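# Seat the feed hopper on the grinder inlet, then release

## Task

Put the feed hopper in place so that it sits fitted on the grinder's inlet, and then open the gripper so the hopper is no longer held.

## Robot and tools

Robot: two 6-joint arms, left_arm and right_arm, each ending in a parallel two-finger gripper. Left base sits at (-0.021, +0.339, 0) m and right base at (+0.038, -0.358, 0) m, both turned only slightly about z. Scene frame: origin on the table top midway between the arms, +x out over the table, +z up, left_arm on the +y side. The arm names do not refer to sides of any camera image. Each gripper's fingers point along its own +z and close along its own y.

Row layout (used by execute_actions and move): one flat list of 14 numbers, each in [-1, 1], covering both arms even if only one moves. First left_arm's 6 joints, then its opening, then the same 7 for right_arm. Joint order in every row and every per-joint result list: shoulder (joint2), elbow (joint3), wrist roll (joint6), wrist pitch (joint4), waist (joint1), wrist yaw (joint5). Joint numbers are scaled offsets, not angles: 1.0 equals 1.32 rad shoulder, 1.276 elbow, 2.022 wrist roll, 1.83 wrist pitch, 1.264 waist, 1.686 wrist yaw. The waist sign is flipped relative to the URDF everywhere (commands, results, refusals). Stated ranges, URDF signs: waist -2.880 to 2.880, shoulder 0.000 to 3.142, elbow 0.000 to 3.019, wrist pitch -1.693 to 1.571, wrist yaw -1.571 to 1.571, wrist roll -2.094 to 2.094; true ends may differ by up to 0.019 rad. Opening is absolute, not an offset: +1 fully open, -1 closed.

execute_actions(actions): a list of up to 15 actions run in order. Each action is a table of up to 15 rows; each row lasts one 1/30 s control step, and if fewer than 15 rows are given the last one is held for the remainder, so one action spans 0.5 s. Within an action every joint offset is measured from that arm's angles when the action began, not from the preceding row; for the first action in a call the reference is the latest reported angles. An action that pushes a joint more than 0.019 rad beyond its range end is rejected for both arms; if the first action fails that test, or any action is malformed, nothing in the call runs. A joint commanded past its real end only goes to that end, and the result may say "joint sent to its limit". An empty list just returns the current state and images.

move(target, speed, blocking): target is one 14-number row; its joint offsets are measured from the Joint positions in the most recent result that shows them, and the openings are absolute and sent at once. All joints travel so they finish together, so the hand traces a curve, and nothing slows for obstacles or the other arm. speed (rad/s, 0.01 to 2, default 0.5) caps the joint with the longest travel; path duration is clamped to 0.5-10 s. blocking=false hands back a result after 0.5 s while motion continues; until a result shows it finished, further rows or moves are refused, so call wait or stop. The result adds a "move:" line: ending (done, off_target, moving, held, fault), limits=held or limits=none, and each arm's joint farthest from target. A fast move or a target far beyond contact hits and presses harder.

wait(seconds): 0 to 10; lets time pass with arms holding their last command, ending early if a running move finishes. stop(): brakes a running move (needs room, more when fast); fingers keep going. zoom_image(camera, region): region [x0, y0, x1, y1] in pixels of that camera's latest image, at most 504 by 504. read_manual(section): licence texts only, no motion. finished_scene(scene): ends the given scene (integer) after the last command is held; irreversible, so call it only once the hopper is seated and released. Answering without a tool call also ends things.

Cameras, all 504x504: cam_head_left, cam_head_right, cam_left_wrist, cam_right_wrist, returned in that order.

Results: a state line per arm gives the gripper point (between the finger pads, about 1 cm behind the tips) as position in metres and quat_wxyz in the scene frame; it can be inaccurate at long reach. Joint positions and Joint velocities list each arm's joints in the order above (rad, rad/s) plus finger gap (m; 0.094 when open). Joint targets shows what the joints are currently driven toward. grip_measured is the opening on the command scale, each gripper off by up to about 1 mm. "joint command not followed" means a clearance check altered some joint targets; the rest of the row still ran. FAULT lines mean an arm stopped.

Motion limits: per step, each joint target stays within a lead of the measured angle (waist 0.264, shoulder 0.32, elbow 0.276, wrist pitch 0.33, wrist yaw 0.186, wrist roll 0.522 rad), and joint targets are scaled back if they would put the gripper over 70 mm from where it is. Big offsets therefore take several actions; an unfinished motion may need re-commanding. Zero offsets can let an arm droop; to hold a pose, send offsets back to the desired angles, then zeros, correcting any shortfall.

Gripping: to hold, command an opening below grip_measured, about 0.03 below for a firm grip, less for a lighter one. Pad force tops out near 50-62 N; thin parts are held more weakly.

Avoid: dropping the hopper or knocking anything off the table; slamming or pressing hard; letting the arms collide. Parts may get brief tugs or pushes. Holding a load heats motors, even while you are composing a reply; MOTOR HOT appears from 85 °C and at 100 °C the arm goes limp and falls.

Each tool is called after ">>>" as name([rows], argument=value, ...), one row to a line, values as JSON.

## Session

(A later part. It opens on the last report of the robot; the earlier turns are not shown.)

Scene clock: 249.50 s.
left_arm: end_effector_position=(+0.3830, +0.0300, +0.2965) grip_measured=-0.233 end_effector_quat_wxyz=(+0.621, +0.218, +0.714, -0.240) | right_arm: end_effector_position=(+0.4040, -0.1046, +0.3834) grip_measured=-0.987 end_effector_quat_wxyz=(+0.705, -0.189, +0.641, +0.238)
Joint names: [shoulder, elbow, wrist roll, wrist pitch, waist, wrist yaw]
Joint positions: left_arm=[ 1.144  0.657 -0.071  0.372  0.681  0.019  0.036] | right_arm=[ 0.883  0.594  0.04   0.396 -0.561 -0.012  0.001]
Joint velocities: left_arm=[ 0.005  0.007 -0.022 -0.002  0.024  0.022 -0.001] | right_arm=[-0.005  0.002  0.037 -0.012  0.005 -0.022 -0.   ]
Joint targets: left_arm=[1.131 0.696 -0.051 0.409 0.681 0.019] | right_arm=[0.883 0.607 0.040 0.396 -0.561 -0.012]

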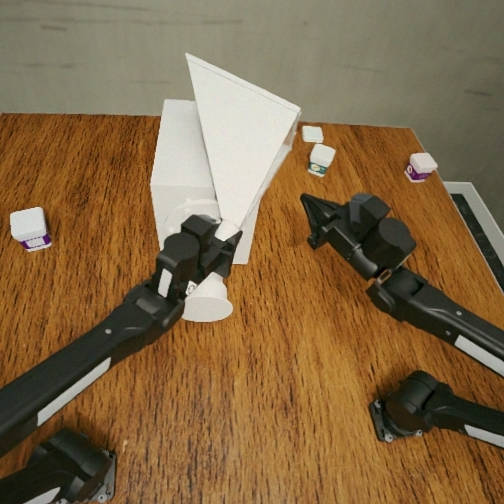

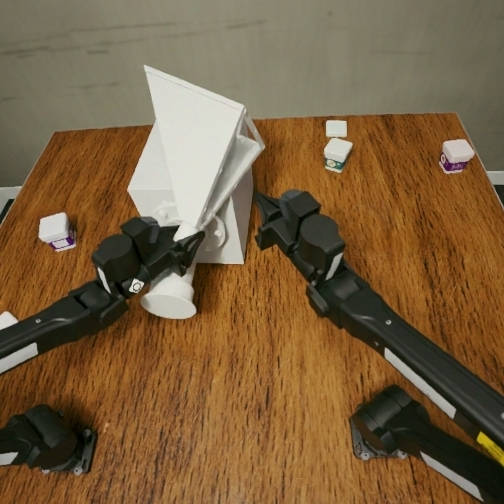

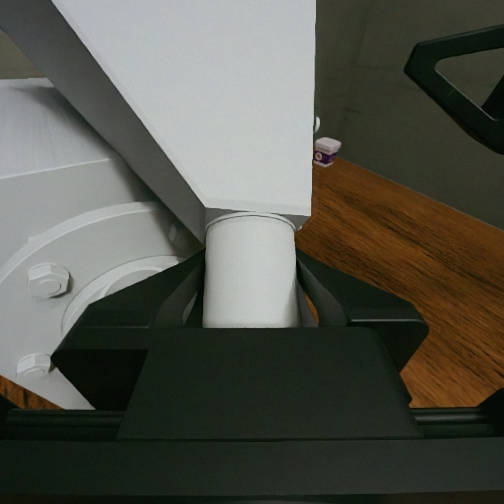

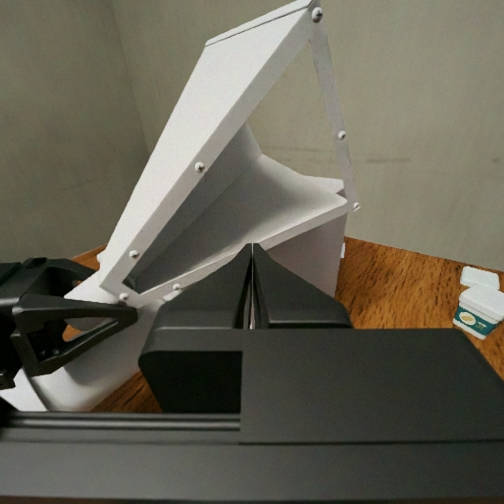

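>>> execute_actions([
  [[-0.01,0.03,0.01,0.02,0,0,-0.45,0.14,0.01,0,0.04,0.11,0,-1]],
  [[-0.01,0.03,0.01,0.02,0,0,-0.45,0.1,0.07,0,0.05,0,0,-1]],
  [[-0.01,0.03,0.01,0.02,0,0,-0.45,0.1,0.08,0,0.05,0,0,-1]],
  [[-0.01,0.03,0.01,0.02,0,0,-0.45,0.05,0.06,0,0.03,0,0,-1]],
  [[-0.01,0.03,0.01,0.02,0,0,-0.45,0,0.02,0,0,0,0,-1]],
])

Scene clock: 267.80 s.
left_arm: end_effector_position=(+0.3830, +0.0300, +0.2965) grip_measured=-0.233 end_effector_quat_wxyz=(+0.621, +0.218, +0.714, -0.240) | right_arm: end_effector_position=(+0.5537, -0.1054, +0.2578) grip_measured=-0.987 end_effector_quat_wxyz=(+0.661, -0.153, +0.715, +0.170)
Joint names: [shoulder, elbow, wrist roll, wrist pitch, waist, wrist yaw]
Joint positions: left_arm=[ 1.144  0.657 -0.071  0.372  0.681  0.019  0.036] | right_arm=[ 1.418  0.738  0.04   0.61  -0.412 -0.01   0.001]
Joint velocities: left_arm=[ 0.005 -0.017 -0.037 -0.017  0.005 -0.051 -0.   ] | right_arm=[-0.005  0.002 -0.022 -0.012  0.005  0.081 -0.001]
Joint targets: left_arm=[1.131 0.696 -0.051 0.409 0.681 0.019] | right_arm=[1.418 0.764 0.040 0.610 -0.412 -0.010]

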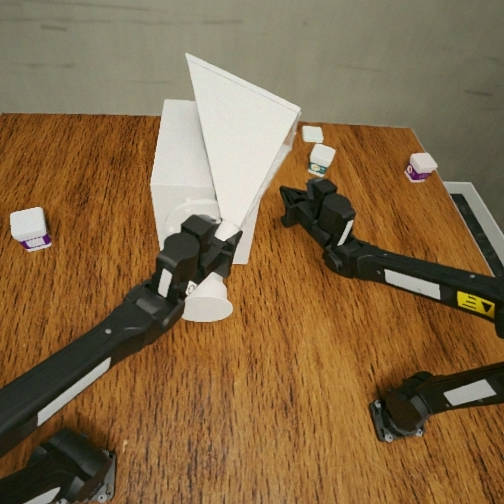

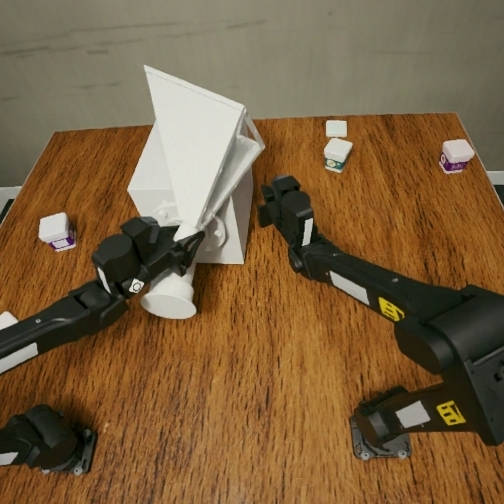

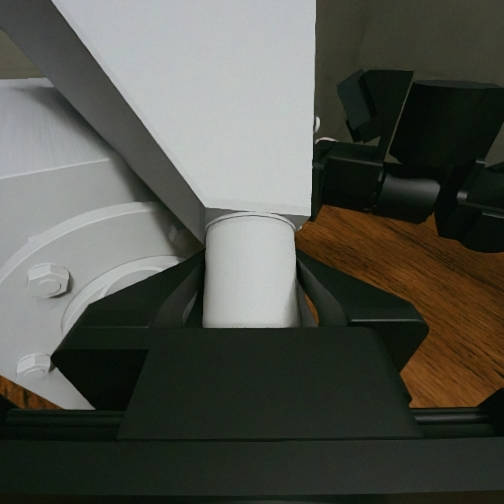

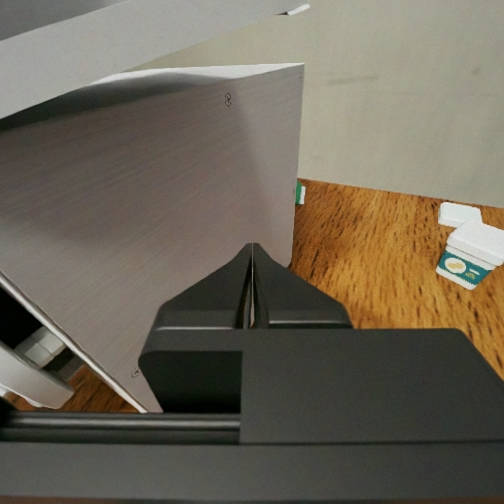

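>>> move(target=[-0.01,0.03,0.01,0.02,0,0,-0.45,0.03,0.15,0,0.05,-0.045,0,-1], speed=0.15)

Scene clock: 272.60 s.
left_arm: end_effector_position=(+0.3830, +0.0302, +0.2954) grip_measured=-0.233 end_effector_quat_wxyz=(+0.619, +0.216, +0.715, -0.241) | right_arm: end_effector_position=(+0.5712, -0.0706, +0.3185) grip_measured=-0.987 end_effector_quat_wxyz=(+0.705, -0.156, +0.663, +0.195)
Joint names: [shoulder, elbow, wrist roll, wrist pitch, waist, wrist yaw]
Joint positions: left_arm=[ 1.144  0.656 -0.075  0.371  0.681  0.018  0.036] | right_arm=[ 1.449  0.856  0.04   0.664 -0.451 -0.009  0.001]
Joint velocities: left_arm=[-0.005 -0.012  0.066 -0.017 -0.005 -0.022 -0.   ] | right_arm=[ 0.015 -0.017  0.037 -0.007 -0.005  0.022 -0.   ]
Joint targets: left_arm=[1.131 0.696 -0.051 0.408 0.681 0.019] | right_arm=[1.457 0.929 0.040 0.701 -0.469 -0.010]
move: off_target (left_arm, right_arm); limits=none; left_arm: farthest joint: the elbow, 0.039 radians from its target (0.038 radians at the start); right_arm: farthest joint: the elbow, 0.074 radians from its target (0.191 radians at the start)

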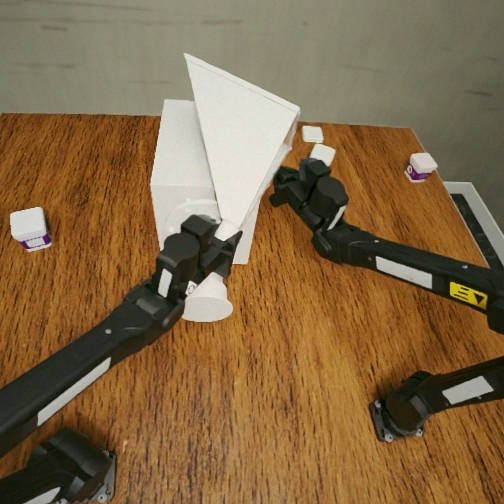

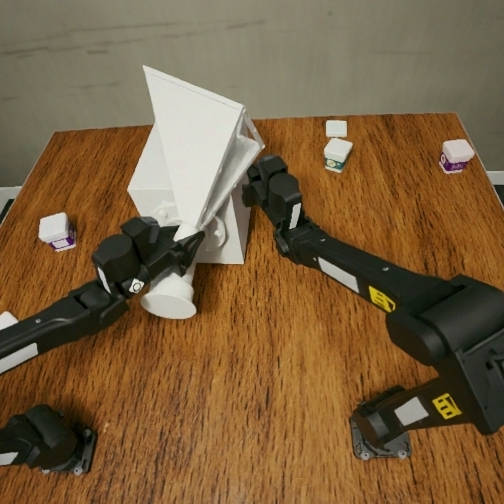

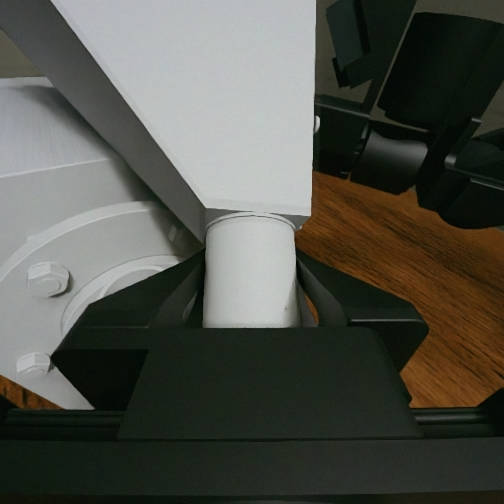

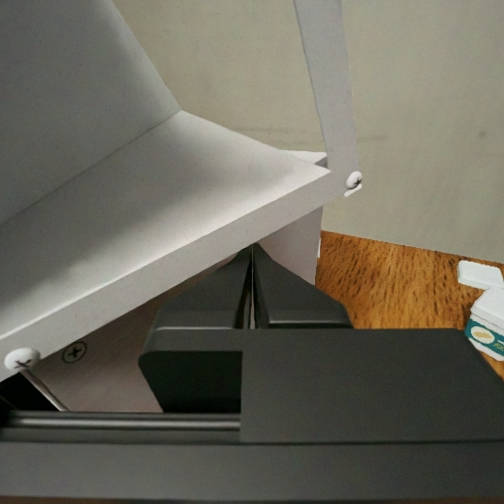

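>>> execute_actions([
  [[-0.02,0.04,0.04,0.03,0,0,-0.45,-0.015,0.04,0,0.08,0,0,-1]],
  [[-0.02,0.04,0.045,0.03,0,0,-0.45,-0.015,0.04,0,0.08,0,0,-1]],
  [[-0.02,0.04,0.045,0.04,0,0,-0.45,-0.015,0.04,0,0.08,0,0,-1]],
  [[-0.02,0.04,0.045,0.04,0,0,-0.45,-0.015,0.04,0,0.08,0,0,-1]],
  [[-0.02,0.04,0.035,0.03,0,0,-0.45,-0.015,0.04,0,0.03,0,0,-1]],
])

Scene clock: 286.80 s.
left_arm: end_effector_position=(+0.3858, +0.0323, +0.3058) grip_measured=-0.233 end_effector_quat_wxyz=(+0.633, +0.202, +0.705, -0.248) | right_arm: end_effector_position=(+0.5616, -0.0832, +0.3876) grip_measured=-0.988 end_effector_quat_wxyz=(+0.802, -0.119, +0.545, +0.213)
Joint names: [shoulder, elbow, wrist roll, wrist pitch, waist, wrist yaw]
Joint positions: left_arm=[ 1.144  0.656 -0.093  0.413  0.678  0.009  0.036] | right_arm=[ 1.468  0.856  0.04   1.    -0.446  0.012  0.001]
Joint velocities: left_arm=[ 0.005  0.002  0.007 -0.002  0.005 -0.007 -0.001] | right_arm=[ 0.005 -0.022 -0.081 -0.007  0.015 -0.007  0.001]
Joint targets: left_arm=[1.118 0.707 -0.007 0.468 0.678 0.009] | right_arm=[1.448 0.907 0.040 1.055 -0.447 0.007]

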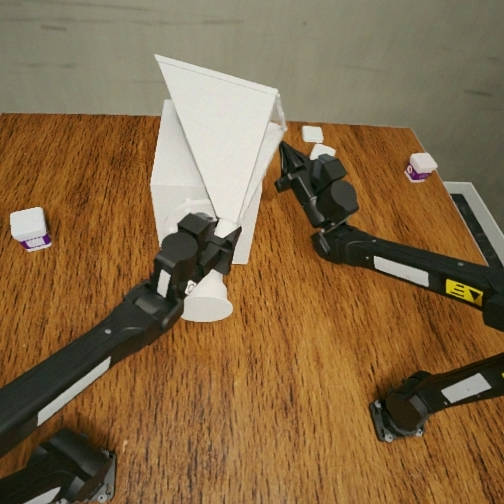

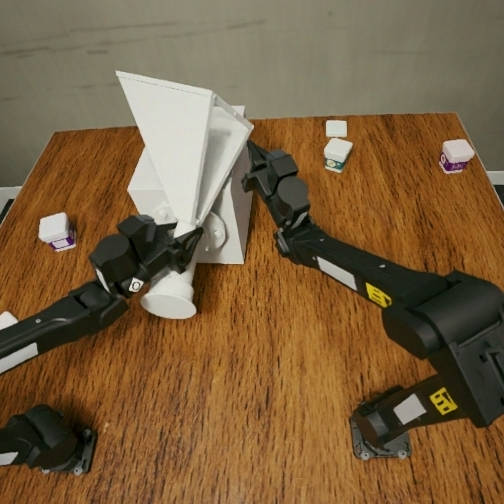

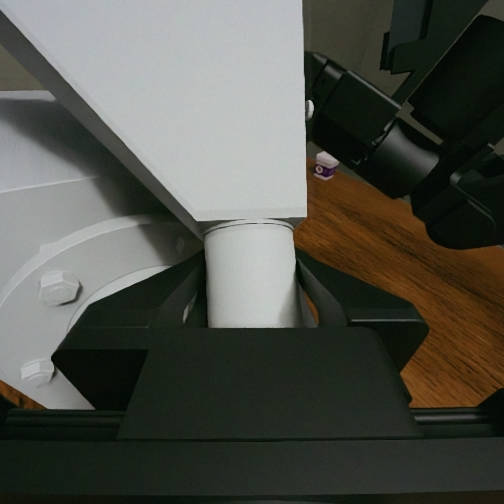

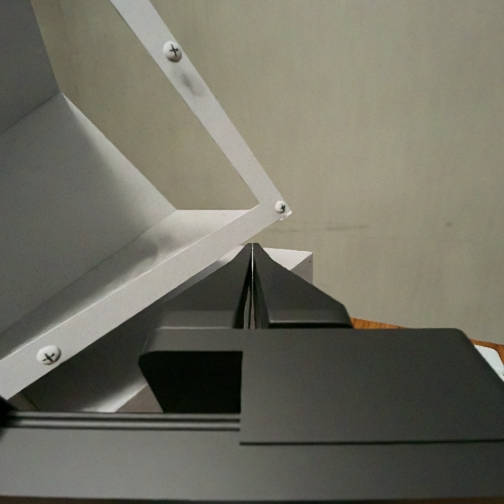

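>>> move(target=[-0.02,0.04,0.04,0.03,0,0,-0.45,0,0.03,0,-0.08,0.25,0,-1], speed=0.3)

>>> move(target=[-0.02,0.04,0.04,0.03,0,0,-0.45,0.1,0.92,0,-1,-0.1,-0.3,-1], speed=0.8)

Scene clock: 306.40 s.
left_arm: end_effector_position=(+0.3850, +0.0354, +0.2986) grip_measured=-0.233 end_effector_quat_wxyz=(+0.633, +0.208, +0.707, -0.235) | right_arm: end_effector_position=(+0.6303, -0.2585, +0.3517) grip_measured=-0.988 end_effector_quat_wxyz=(+0.785, -0.035, +0.613, +0.079)
Joint names: [shoulder, elbow, wrist roll, wrist pitch, waist, wrist yaw]
Joint positions: left_arm=[ 1.144  0.644 -0.069  0.412  0.677 -0.002  0.036] | right_arm=[ 1.47   0.848  0.04   0.87  -0.13   0.014  0.001]
Joint velocities: left_arm=[-0.015 -0.002  0.022 -0.007  0.015  0.007  0.   ] | right_arm=[ 0.005 -0.002 -0.037 -0.002  0.005  0.095 -0.   ]
Joint targets: left_arm=[1.118 0.707 -0.012 0.468 0.677 0.009] | right_arm=[1.468 0.894 0.040 0.854 -0.130 0.012]
move: off_target (left_arm, right_arm); limits=none; left_arm: farthest joint: the elbow, 0.063 radians from its target (0.051 radians at the start); right_arm: farthest joint: the elbow, 0.047 radians from its target (0.039 radians at the start)

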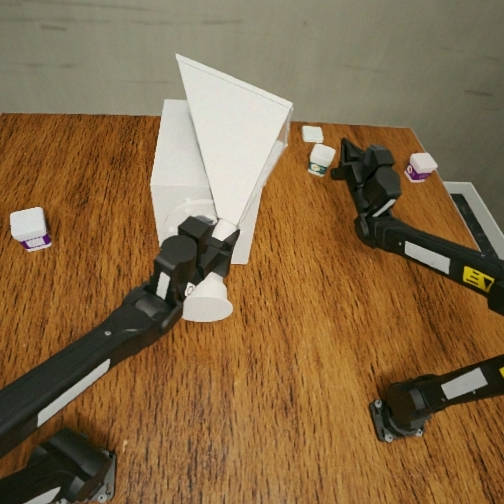

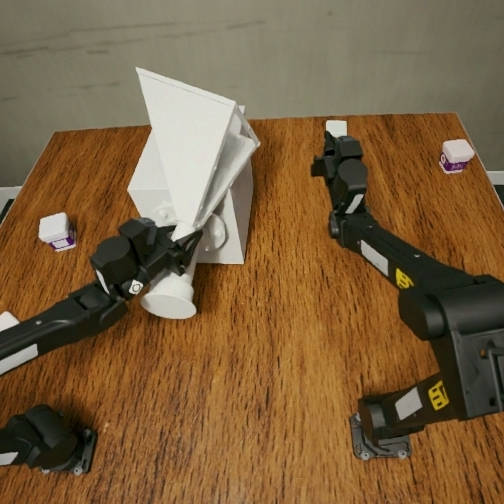

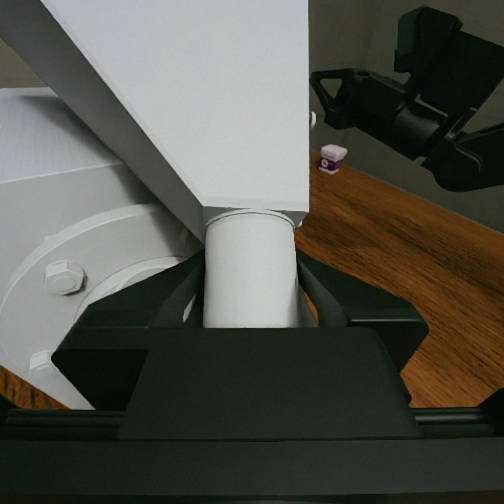

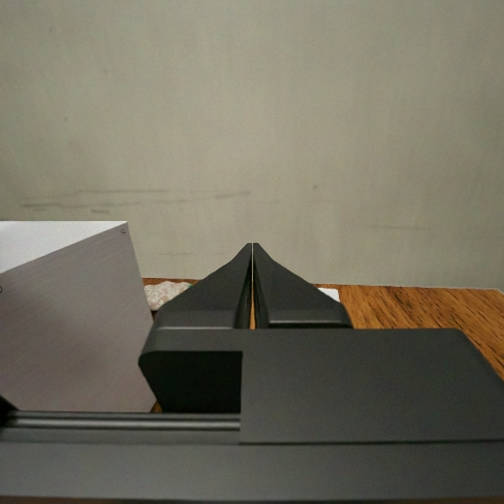

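Scene clock: 309.37 s.
left_arm: end_effector_position=(+0.3848, +0.0358, +0.2964) grip_measured=-0.233 end_effector_quat_wxyz=(+0.635, +0.216, +0.707, -0.226) | right_arm: end_effector_position=(+0.6283, -0.0976, +0.5337) grip_measured=-0.988 end_effector_quat_wxyz=(+0.430, -0.223, +0.827, +0.286)
Joint names: [shoulder, elbow, wrist roll, wrist pitch, waist, wrist yaw]
Joint positions: left_arm=[ 1.145  0.642 -0.045  0.41   0.677 -0.003  0.036] | right_arm=[ 1.583  1.972  0.04  -0.945 -0.249 -0.49   0.001]
Joint velocities: left_arm=[-0.005  0.002 -0.095  0.007 -0.005 -0.066 -0.001] | right_arm=[-0.005 -0.002  0.022 -0.027 -0.005 -0.081 -0.   ]
Joint targets: left_arm=[1.118 0.695 0.012 0.467 0.677 -0.001] | right_arm=[1.602 2.021 0.040 -0.961 -0.256 -0.492]
move: off_target (left_arm, right_arm); limits=none; left_arm: farthest joint: the wrist roll, 0.057 radians from its target (0.081 radians at the start); right_arm: farthest joint: the elbow, 0.050 radians from its target (1.174 radians at the start)

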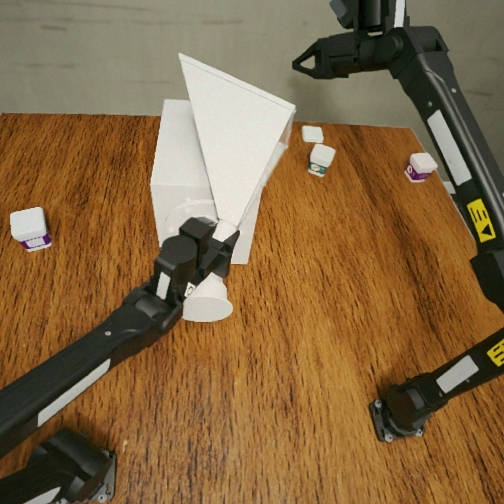

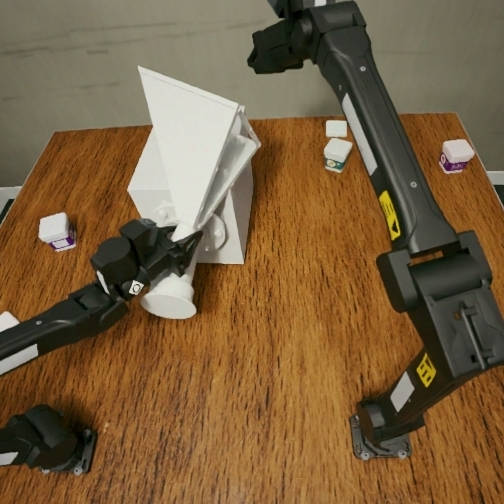

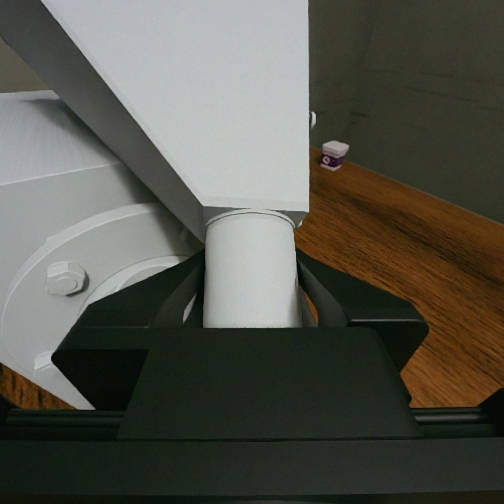

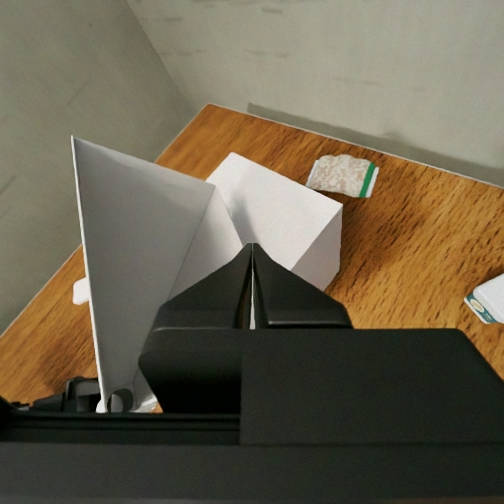

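>>> move(target=[-0.01,0.04,0.028,0.03,0,0,-0.45,0.09,0.05,0,-0.08,-0.13,-0.09,-1], speed=0.2)

Scene clock: 313.57 s.
left_arm: end_effector_position=(+0.3845, +0.0361, +0.2948) grip_measured=-0.234 end_effector_quat_wxyz=(+0.634, +0.219, +0.707, -0.223) | right_arm: end_effector_position=(+0.5941, -0.0162, +0.4872) grip_measured=-0.988 end_effector_quat_wxyz=(+0.319, -0.276, +0.831, +0.362)
Joint names: [shoulder, elbow, wrist roll, wrist pitch, waist, wrist yaw]
Joint positions: left_arm=[ 1.145  0.64  -0.038  0.409  0.677 -0.003  0.036] | right_arm=[ 1.665  2.003  0.046 -1.063 -0.354 -0.633  0.001]
Joint velocities: left_arm=[ 0.005  0.022  0.007  0.007  0.015 -0.022 -0.001] | right_arm=[-0.015 -0.002  0.022 -0.017  0.015 -0.037  0.   ]
Joint targets: left_arm=[1.131 0.693 0.011 0.465 0.677 -0.003] | right_arm=[1.702 2.036 0.040 -1.091 -0.413 -0.642]
move: off_target (left_arm, right_arm); limits=none; left_arm: farthest joint: the wrist pitch, 0.056 radians from its target (0.054 radians at the start); right_arm: farthest joint: the waist, 0.059 radians from its target (0.164 radians at the start)

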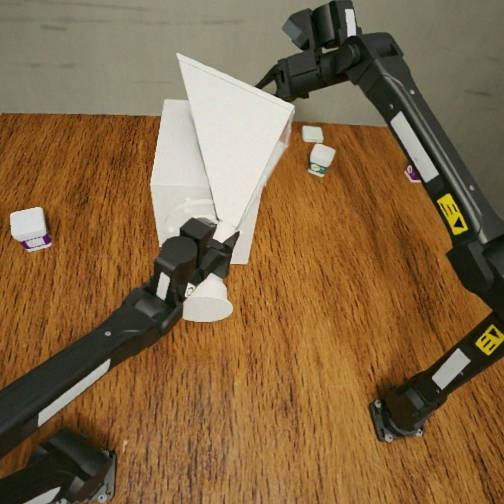

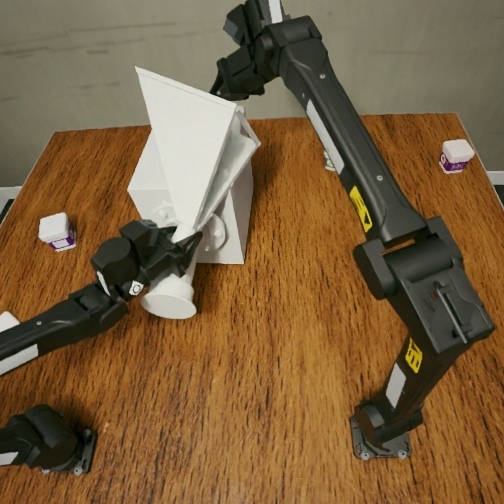

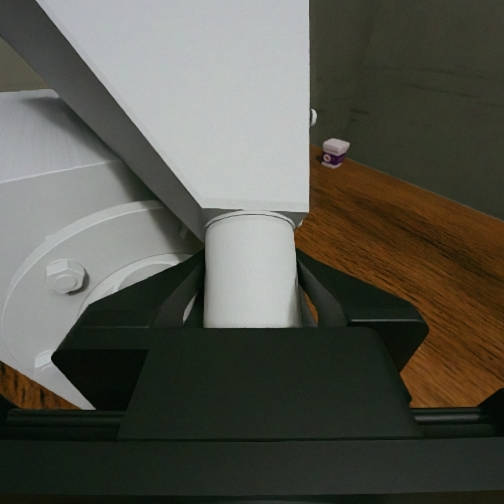

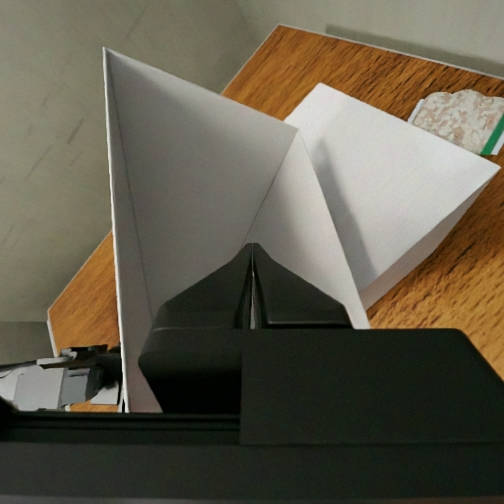

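>>> move(target=[-0.01,0.04,0.02,0.03,0,0,-0.45,-0.02,0.15,0,-0.03,0.045,0,-1], speed=0.3)

>>> move(target=[-0.01,0.04,0.02,0.03,0,0,-0.45,0.02,0.07,0.1,-0.11,0,-0.1,0.6], speed=0.3)

Scene clock: 328.43 s.
left_arm: end_effector_position=(+0.3841, +0.0363, +0.2942) grip_measured=-0.234 end_effector_quat_wxyz=(+0.635, +0.220, +0.706, -0.223) | right_arm: end_effector_position=(+0.5964, -0.0514, +0.5652) grip_measured=-0.988 end_effector_quat_wxyz=(+0.381, -0.267, +0.811, +0.355)
Joint names: [shoulder, elbow, wrist roll, wrist pitch, waist, wrist yaw]
Joint positions: left_arm=[ 1.145  0.637 -0.036  0.413  0.677 -0.003  0.036] | right_arm=[ 1.646  2.145  0.046 -1.103 -0.301 -0.632  0.001]
Joint velocities: left_arm=[-0.005 -0.017 -0.007 -0.017  0.005  0.051  0.   ] | right_arm=[-0.005  0.007 -0.037  0.007 -0.015 -0.037 -0.   ]
Joint targets: left_arm=[1.132 0.691 0.002 0.464 0.677 -0.003] | right_arm=[1.638 2.195 0.046 -1.118 -0.297 -0.633]
move: off_target (left_arm, right_arm); limits=none; left_arm: farthest joint: the elbow, 0.054 radians from its target (0.051 radians at the start); right_arm: farthest joint: the elbow, 0.049 radians from its target (0.191 radians at the start)

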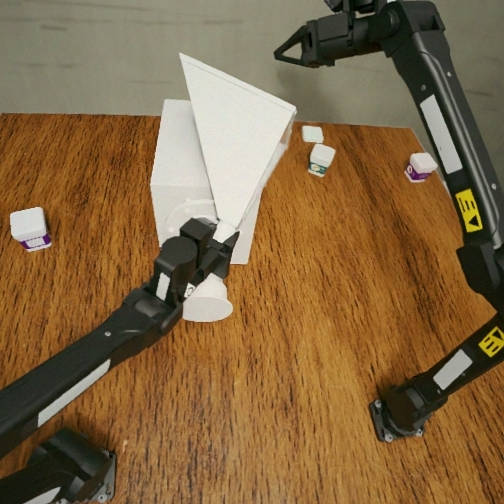

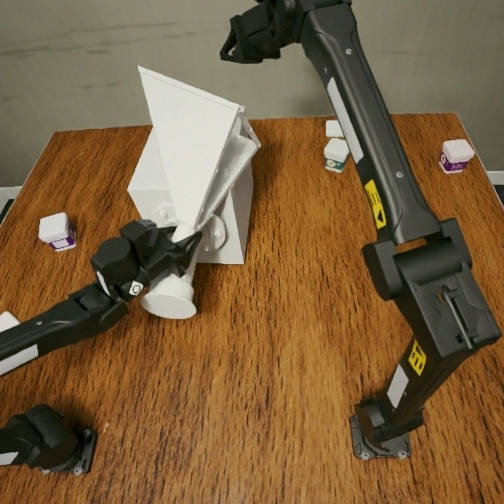

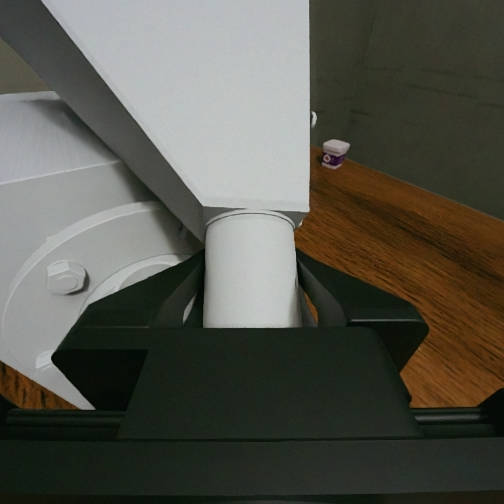

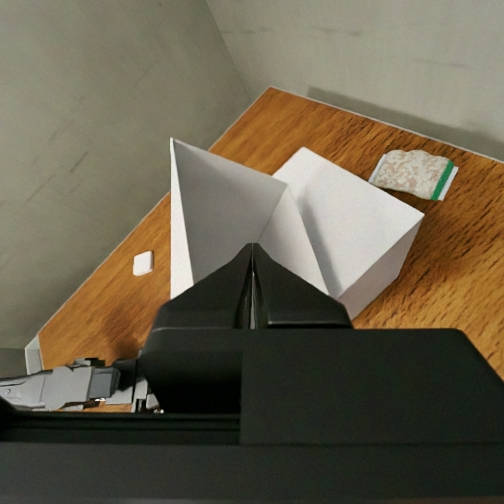

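Scene clock: 329.80 s.
left_arm: end_effector_position=(+0.3841, +0.0364, +0.2942) grip_measured=-0.234 end_effector_quat_wxyz=(+0.635, +0.220, +0.706, -0.223) | right_arm: end_effector_position=(+0.5537, -0.0437, +0.5616) grip_measured=+0.597 end_effector_quat_wxyz=(+0.246, -0.197, +0.837, +0.446)
Joint names: [shoulder, elbow, wrist roll, wrist pitch, waist, wrist yaw]
Joint positions: left_arm=[ 1.146  0.636 -0.035  0.415  0.677 -0.003  0.036] | right_arm=[ 1.652  2.182  0.238 -1.288 -0.301 -0.798  0.075]
Joint velocities: left_arm=[-0.015 -0.012 -0.081 -0.002  0.005 -0.022 -0.   ] | right_arm=[-0.024  0.012 -0.081  0.002  0.015  0.007  0.001]
Joint targets: left_arm=[1.132 0.688 0.005 0.468 0.677 -0.003] | right_arm=[1.672 2.235 0.248 -1.304 -0.301 -0.801]
move: off_target (left_arm, right_arm); limits=none; left_arm: farthest joint: the elbow, 0.052 radians from its target (0.051 radians at the start); right_arm: farthest joint: the elbow, 0.053 radians from its target (0.089 radians at the start)

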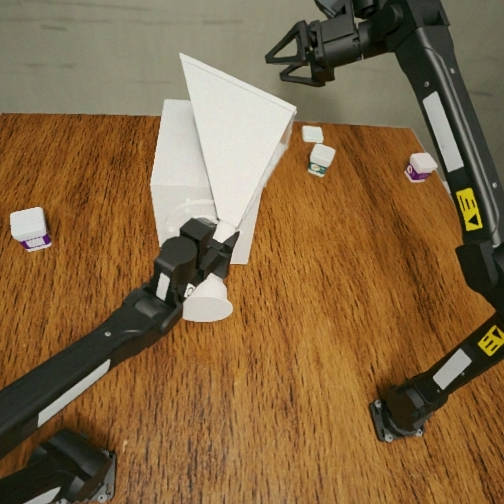

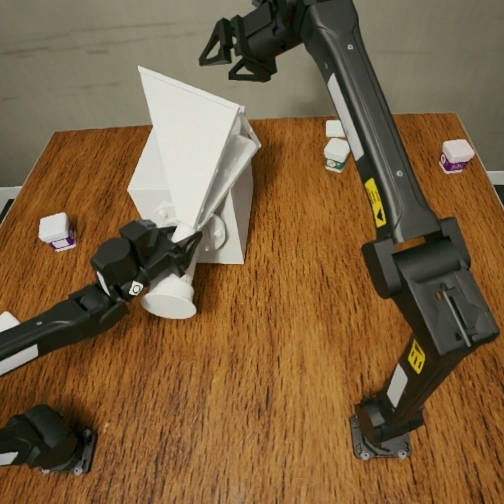

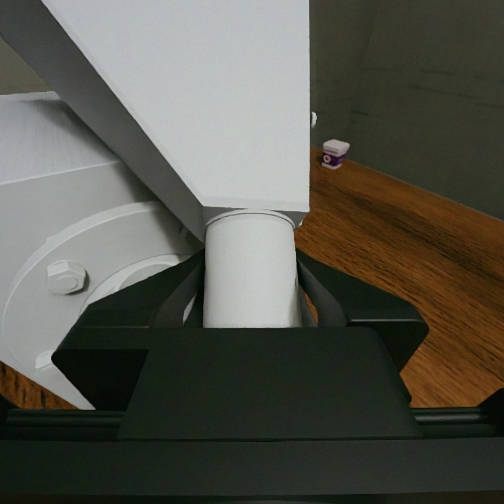

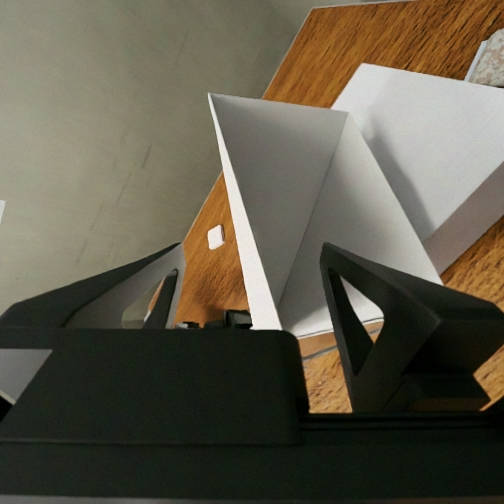

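>>> move(target=[-0.01,0.04,0.02,0.03,0,0,-0.45,0.115,0.04,-0.05,-0.03,-0.11,0,0.6], speed=0.15)

Scene clock: 336.83 s.
left_arm: end_effector_position=(+0.3841, +0.0364, +0.2940) grip_measured=-0.234 end_effector_quat_wxyz=(+0.636, +0.220, +0.706, -0.222) | right_arm: end_effector_position=(+0.5546, +0.0213, +0.5039) grip_measured=+0.597 end_effector_quat_wxyz=(+0.194, -0.258, +0.838, +0.440)
Joint names: [shoulder, elbow, wrist roll, wrist pitch, waist, wrist yaw]
Joint positions: left_arm=[ 1.146  0.636 -0.034  0.417  0.677 -0.003  0.036] | right_arm=[ 1.759  2.201  0.145 -1.32  -0.399 -0.799  0.075]
Joint velocities: left_arm=[-0.005 -0.002 -0.007  0.002 -0.015 -0.037 -0.001] | right_arm=[-0.024 -0.007 -0.081 -0.002  0.015  0.037  0.   ]
Joint targets: left_arm=[1.132 0.687 0.005 0.470 0.677 -0.003] | right_arm=[1.804 2.233 0.137 -1.343 -0.441 -0.798]
move: off_target (left_arm, right_arm); limits=none; left_arm: farthest joint: the wrist pitch, 0.053 radians from its target (0.054 radians at the start); right_arm: farthest joint: the shoulder, 0.045 radians from its target (0.151 radians at the start)

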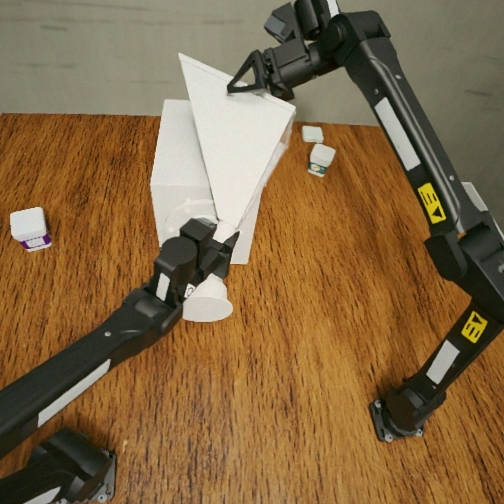

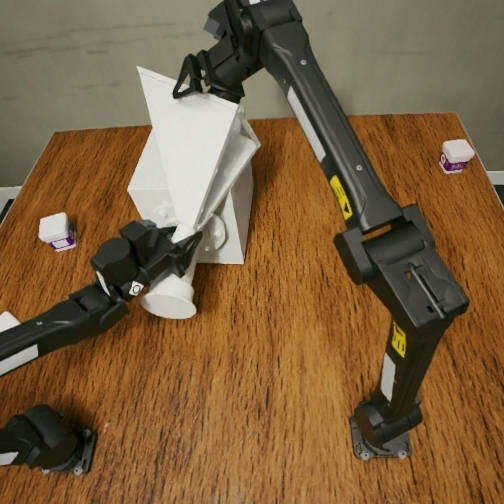

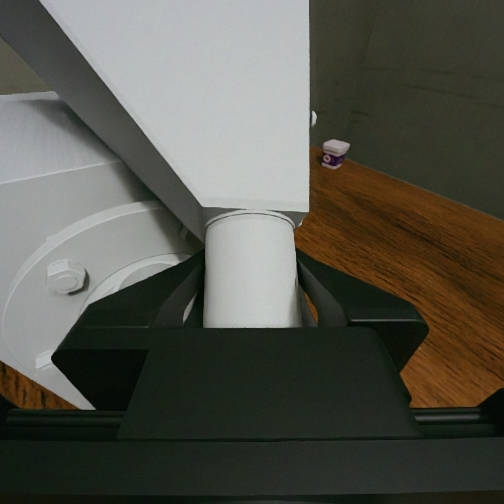

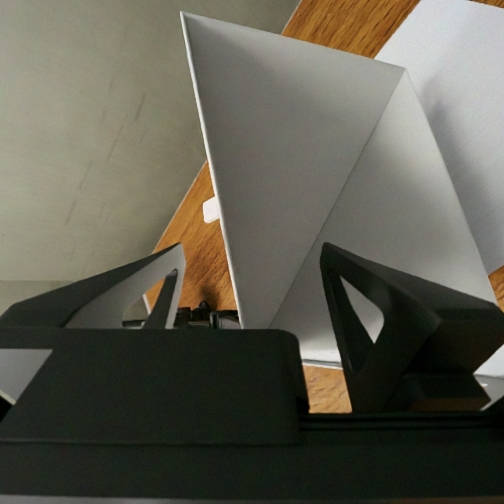

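>>> move(target=[-0.02,0.05,0.03,0.03,0,0,-0.45,-0.05,0.16,-0.04,-0.045,-0.2,0.19,-0.4], speed=0.15)

Scene clock: 346.67 s.
left_arm: end_effector_position=(+0.3835, +0.0353, +0.2837) grip_measured=-0.235 end_effector_quat_wxyz=(+0.627, +0.222, +0.712, -0.224) | right_arm: end_effector_position=(+0.4929, +0.0869, +0.5405) grip_measured=-0.397 end_effector_quat_wxyz=(+0.270, -0.348, +0.836, +0.328)
Joint names: [shoulder, elbow, wrist roll, wrist pitch, waist, wrist yaw]
Joint positions: left_arm=[ 1.158  0.628 -0.04   0.417  0.678  0.002  0.036] | right_arm=[ 1.744  2.332  0.057 -1.385 -0.612 -0.466  0.028]
Joint velocities: left_arm=[ 0.005 -0.002  0.007 -0.007  0.005 -0.007 -0.001] | right_arm=[-0.005  0.007  0.051 -0.002 -0.005 -0.051  0.   ]
Joint targets: left_arm=[1.119 0.700 0.027 0.472 0.677 -0.003] | right_arm=[1.695 2.403 0.064 -1.402 -0.651 -0.478]
move: off_target (left_arm, right_arm); limits=none; left_arm: farthest joint: the elbow, 0.072 radians from its target (0.064 radians at the start); right_arm: farthest joint: the elbow, 0.074 radians from its target (0.204 radians at the start)

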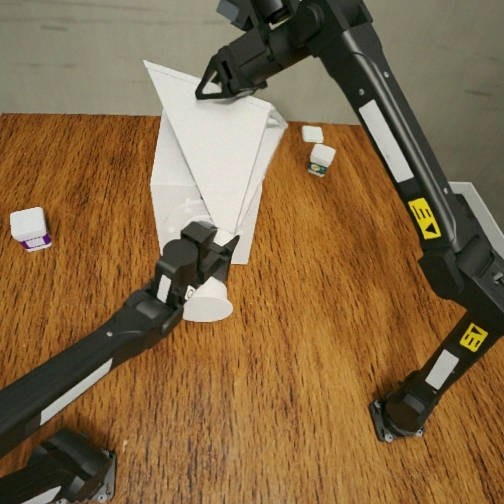

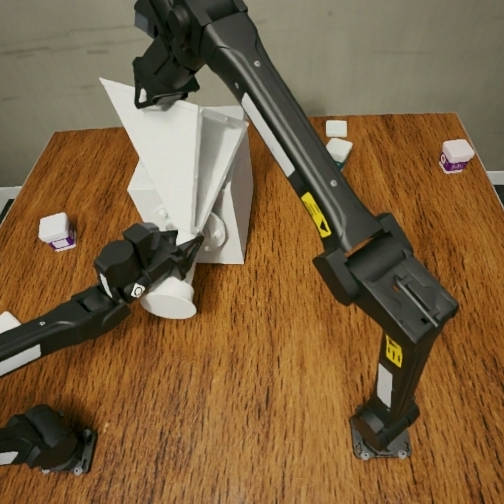

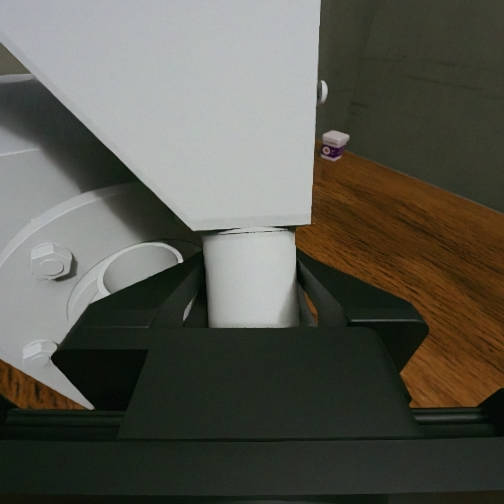

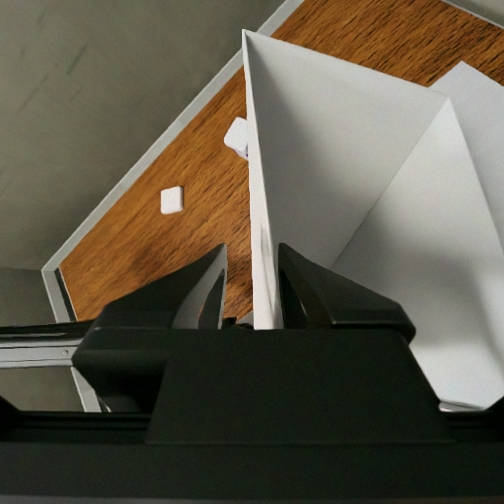

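>>> move(target=[-0.02,0.04,0.05,0.08,0.01,0,-0.45,-0.08,0.05,-0.03,0,-0.26,0.24,-0.4], speed=0.17)

Scene clock: 353.63 s.
left_arm: end_effector_position=(+0.3834, +0.0360, +0.2895) grip_measured=-0.236 end_effector_quat_wxyz=(+0.652, +0.225, +0.690, -0.219) | right_arm: end_effector_position=(+0.3900, +0.1458, +0.5697) grip_measured=-0.397 end_effector_quat_wxyz=(+0.353, -0.423, +0.809, +0.206)
Joint names: [shoulder, elbow, wrist roll, wrist pitch, waist, wrist yaw]
Joint positions: left_arm=[ 1.168  0.61  -0.01   0.504  0.679 -0.004  0.036] | right_arm=[ 1.673  2.329  0.006 -1.385 -0.908 -0.046  0.028]
Joint velocities: left_arm=[-0.005  0.012 -0.037  0.002  0.015  0.007 -0.   ] | right_arm=[-0.015 -0.022 -0.037 -0.027  0.005  0.037  0.   ]
Joint targets: left_arm=[1.131 0.679 0.061 0.563 0.691 0.002] | right_arm=[1.639 2.395 -0.004 -1.385 -0.941 -0.061]
move: off_target (left_arm, right_arm); limits=none; left_arm: farthest joint: the wrist roll, 0.071 radians from its target (0.101 radians at the start); right_arm: farthest joint: the elbow, 0.067 radians from its target (0.064 radians at the start)

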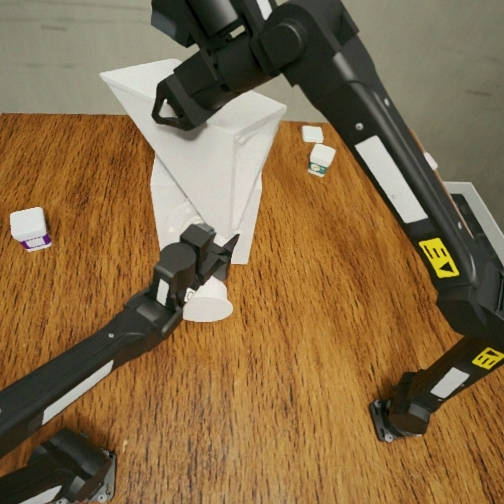

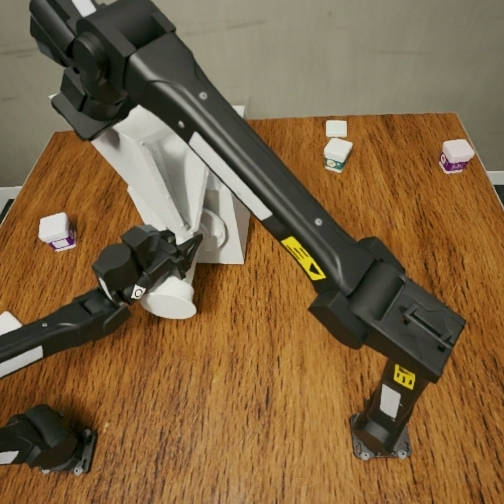

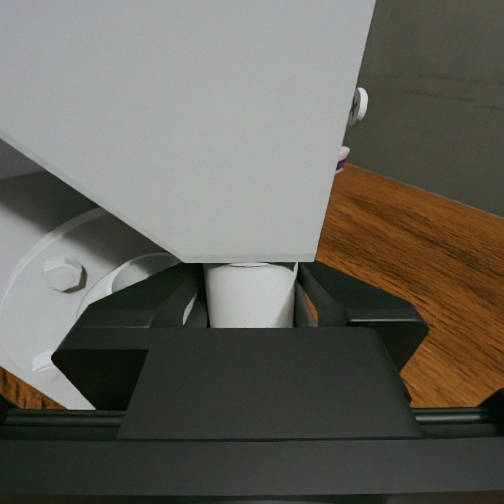

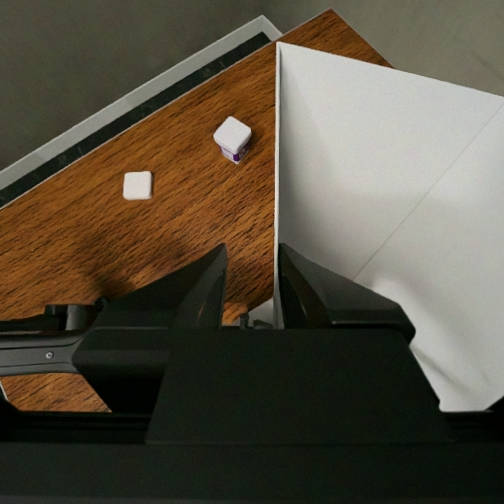

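>>> execute_actions([
  [[-0.07,0.045,0.045,0.02,0,0,-0.45,0,0,0,0,-0.04,-0.01,-0.4]],
  [[-0.07,0.045,0.045,0.02,0,0,-0.45,0,0,0,0,-0.045,-0.01,-0.4]],
  [[-0.035,0.05,0.04,0.025,0,0,-0.45,0,0,0,0,-0.045,-0.01,-0.4]],
  [[-0.035,0.05,0.035,0.025,0,0,-0.45,0,0.02,0,0,-0.045,-0.01,-0.4]],
  [[-0.035,0.05,0.035,0.025,0,0,-0.45,0,0.02,0,0,0,0,-0.2]],
])

Scene clock: 363.87 s.
left_arm: end_effector_position=(+0.3762, +0.0441, +0.3013) grip_measured=-0.236 end_effector_quat_wxyz=(+0.664, +0.222, +0.681, -0.214) | right_arm: end_effector_position=(+0.3369, +0.1787, +0.5702) grip_measured=-0.203 end_effector_quat_wxyz=(+0.344, -0.463, +0.786, +0.223)
Joint names: [shoulder, elbow, wrist roll, wrist pitch, waist, wrist yaw]
Joint positions: left_arm=[ 1.125  0.594  0.003  0.504  0.679 -0.017  0.036] | right_arm=[ 1.672  2.329  0.005 -1.385 -1.011 -0.043  0.037]
Joint velocities: left_arm=[-0.005 -0.002  0.022 -0.007  0.005 -0.022  0.   ] | right_arm=[-0.015 -0.007  0.007 -0.037  0.015  0.081 -0.001]
Joint targets: left_arm=[1.075 0.657 0.074 0.550 0.679 -0.017] | right_arm=[1.672 2.355 0.005 -1.385 -1.012 -0.047]

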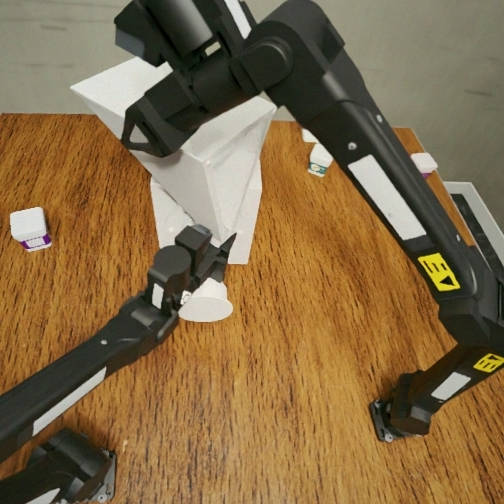

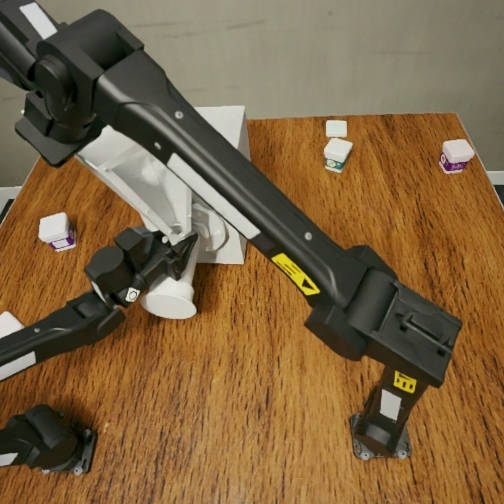

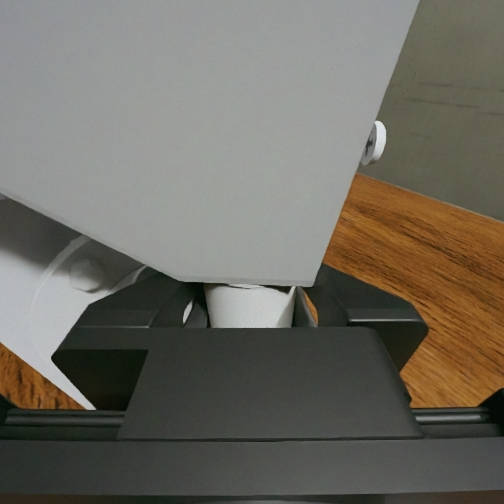

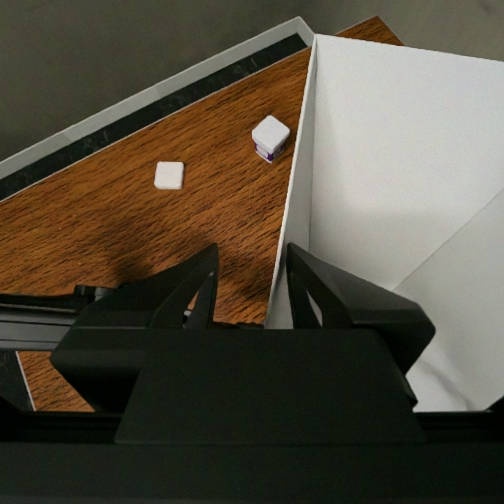

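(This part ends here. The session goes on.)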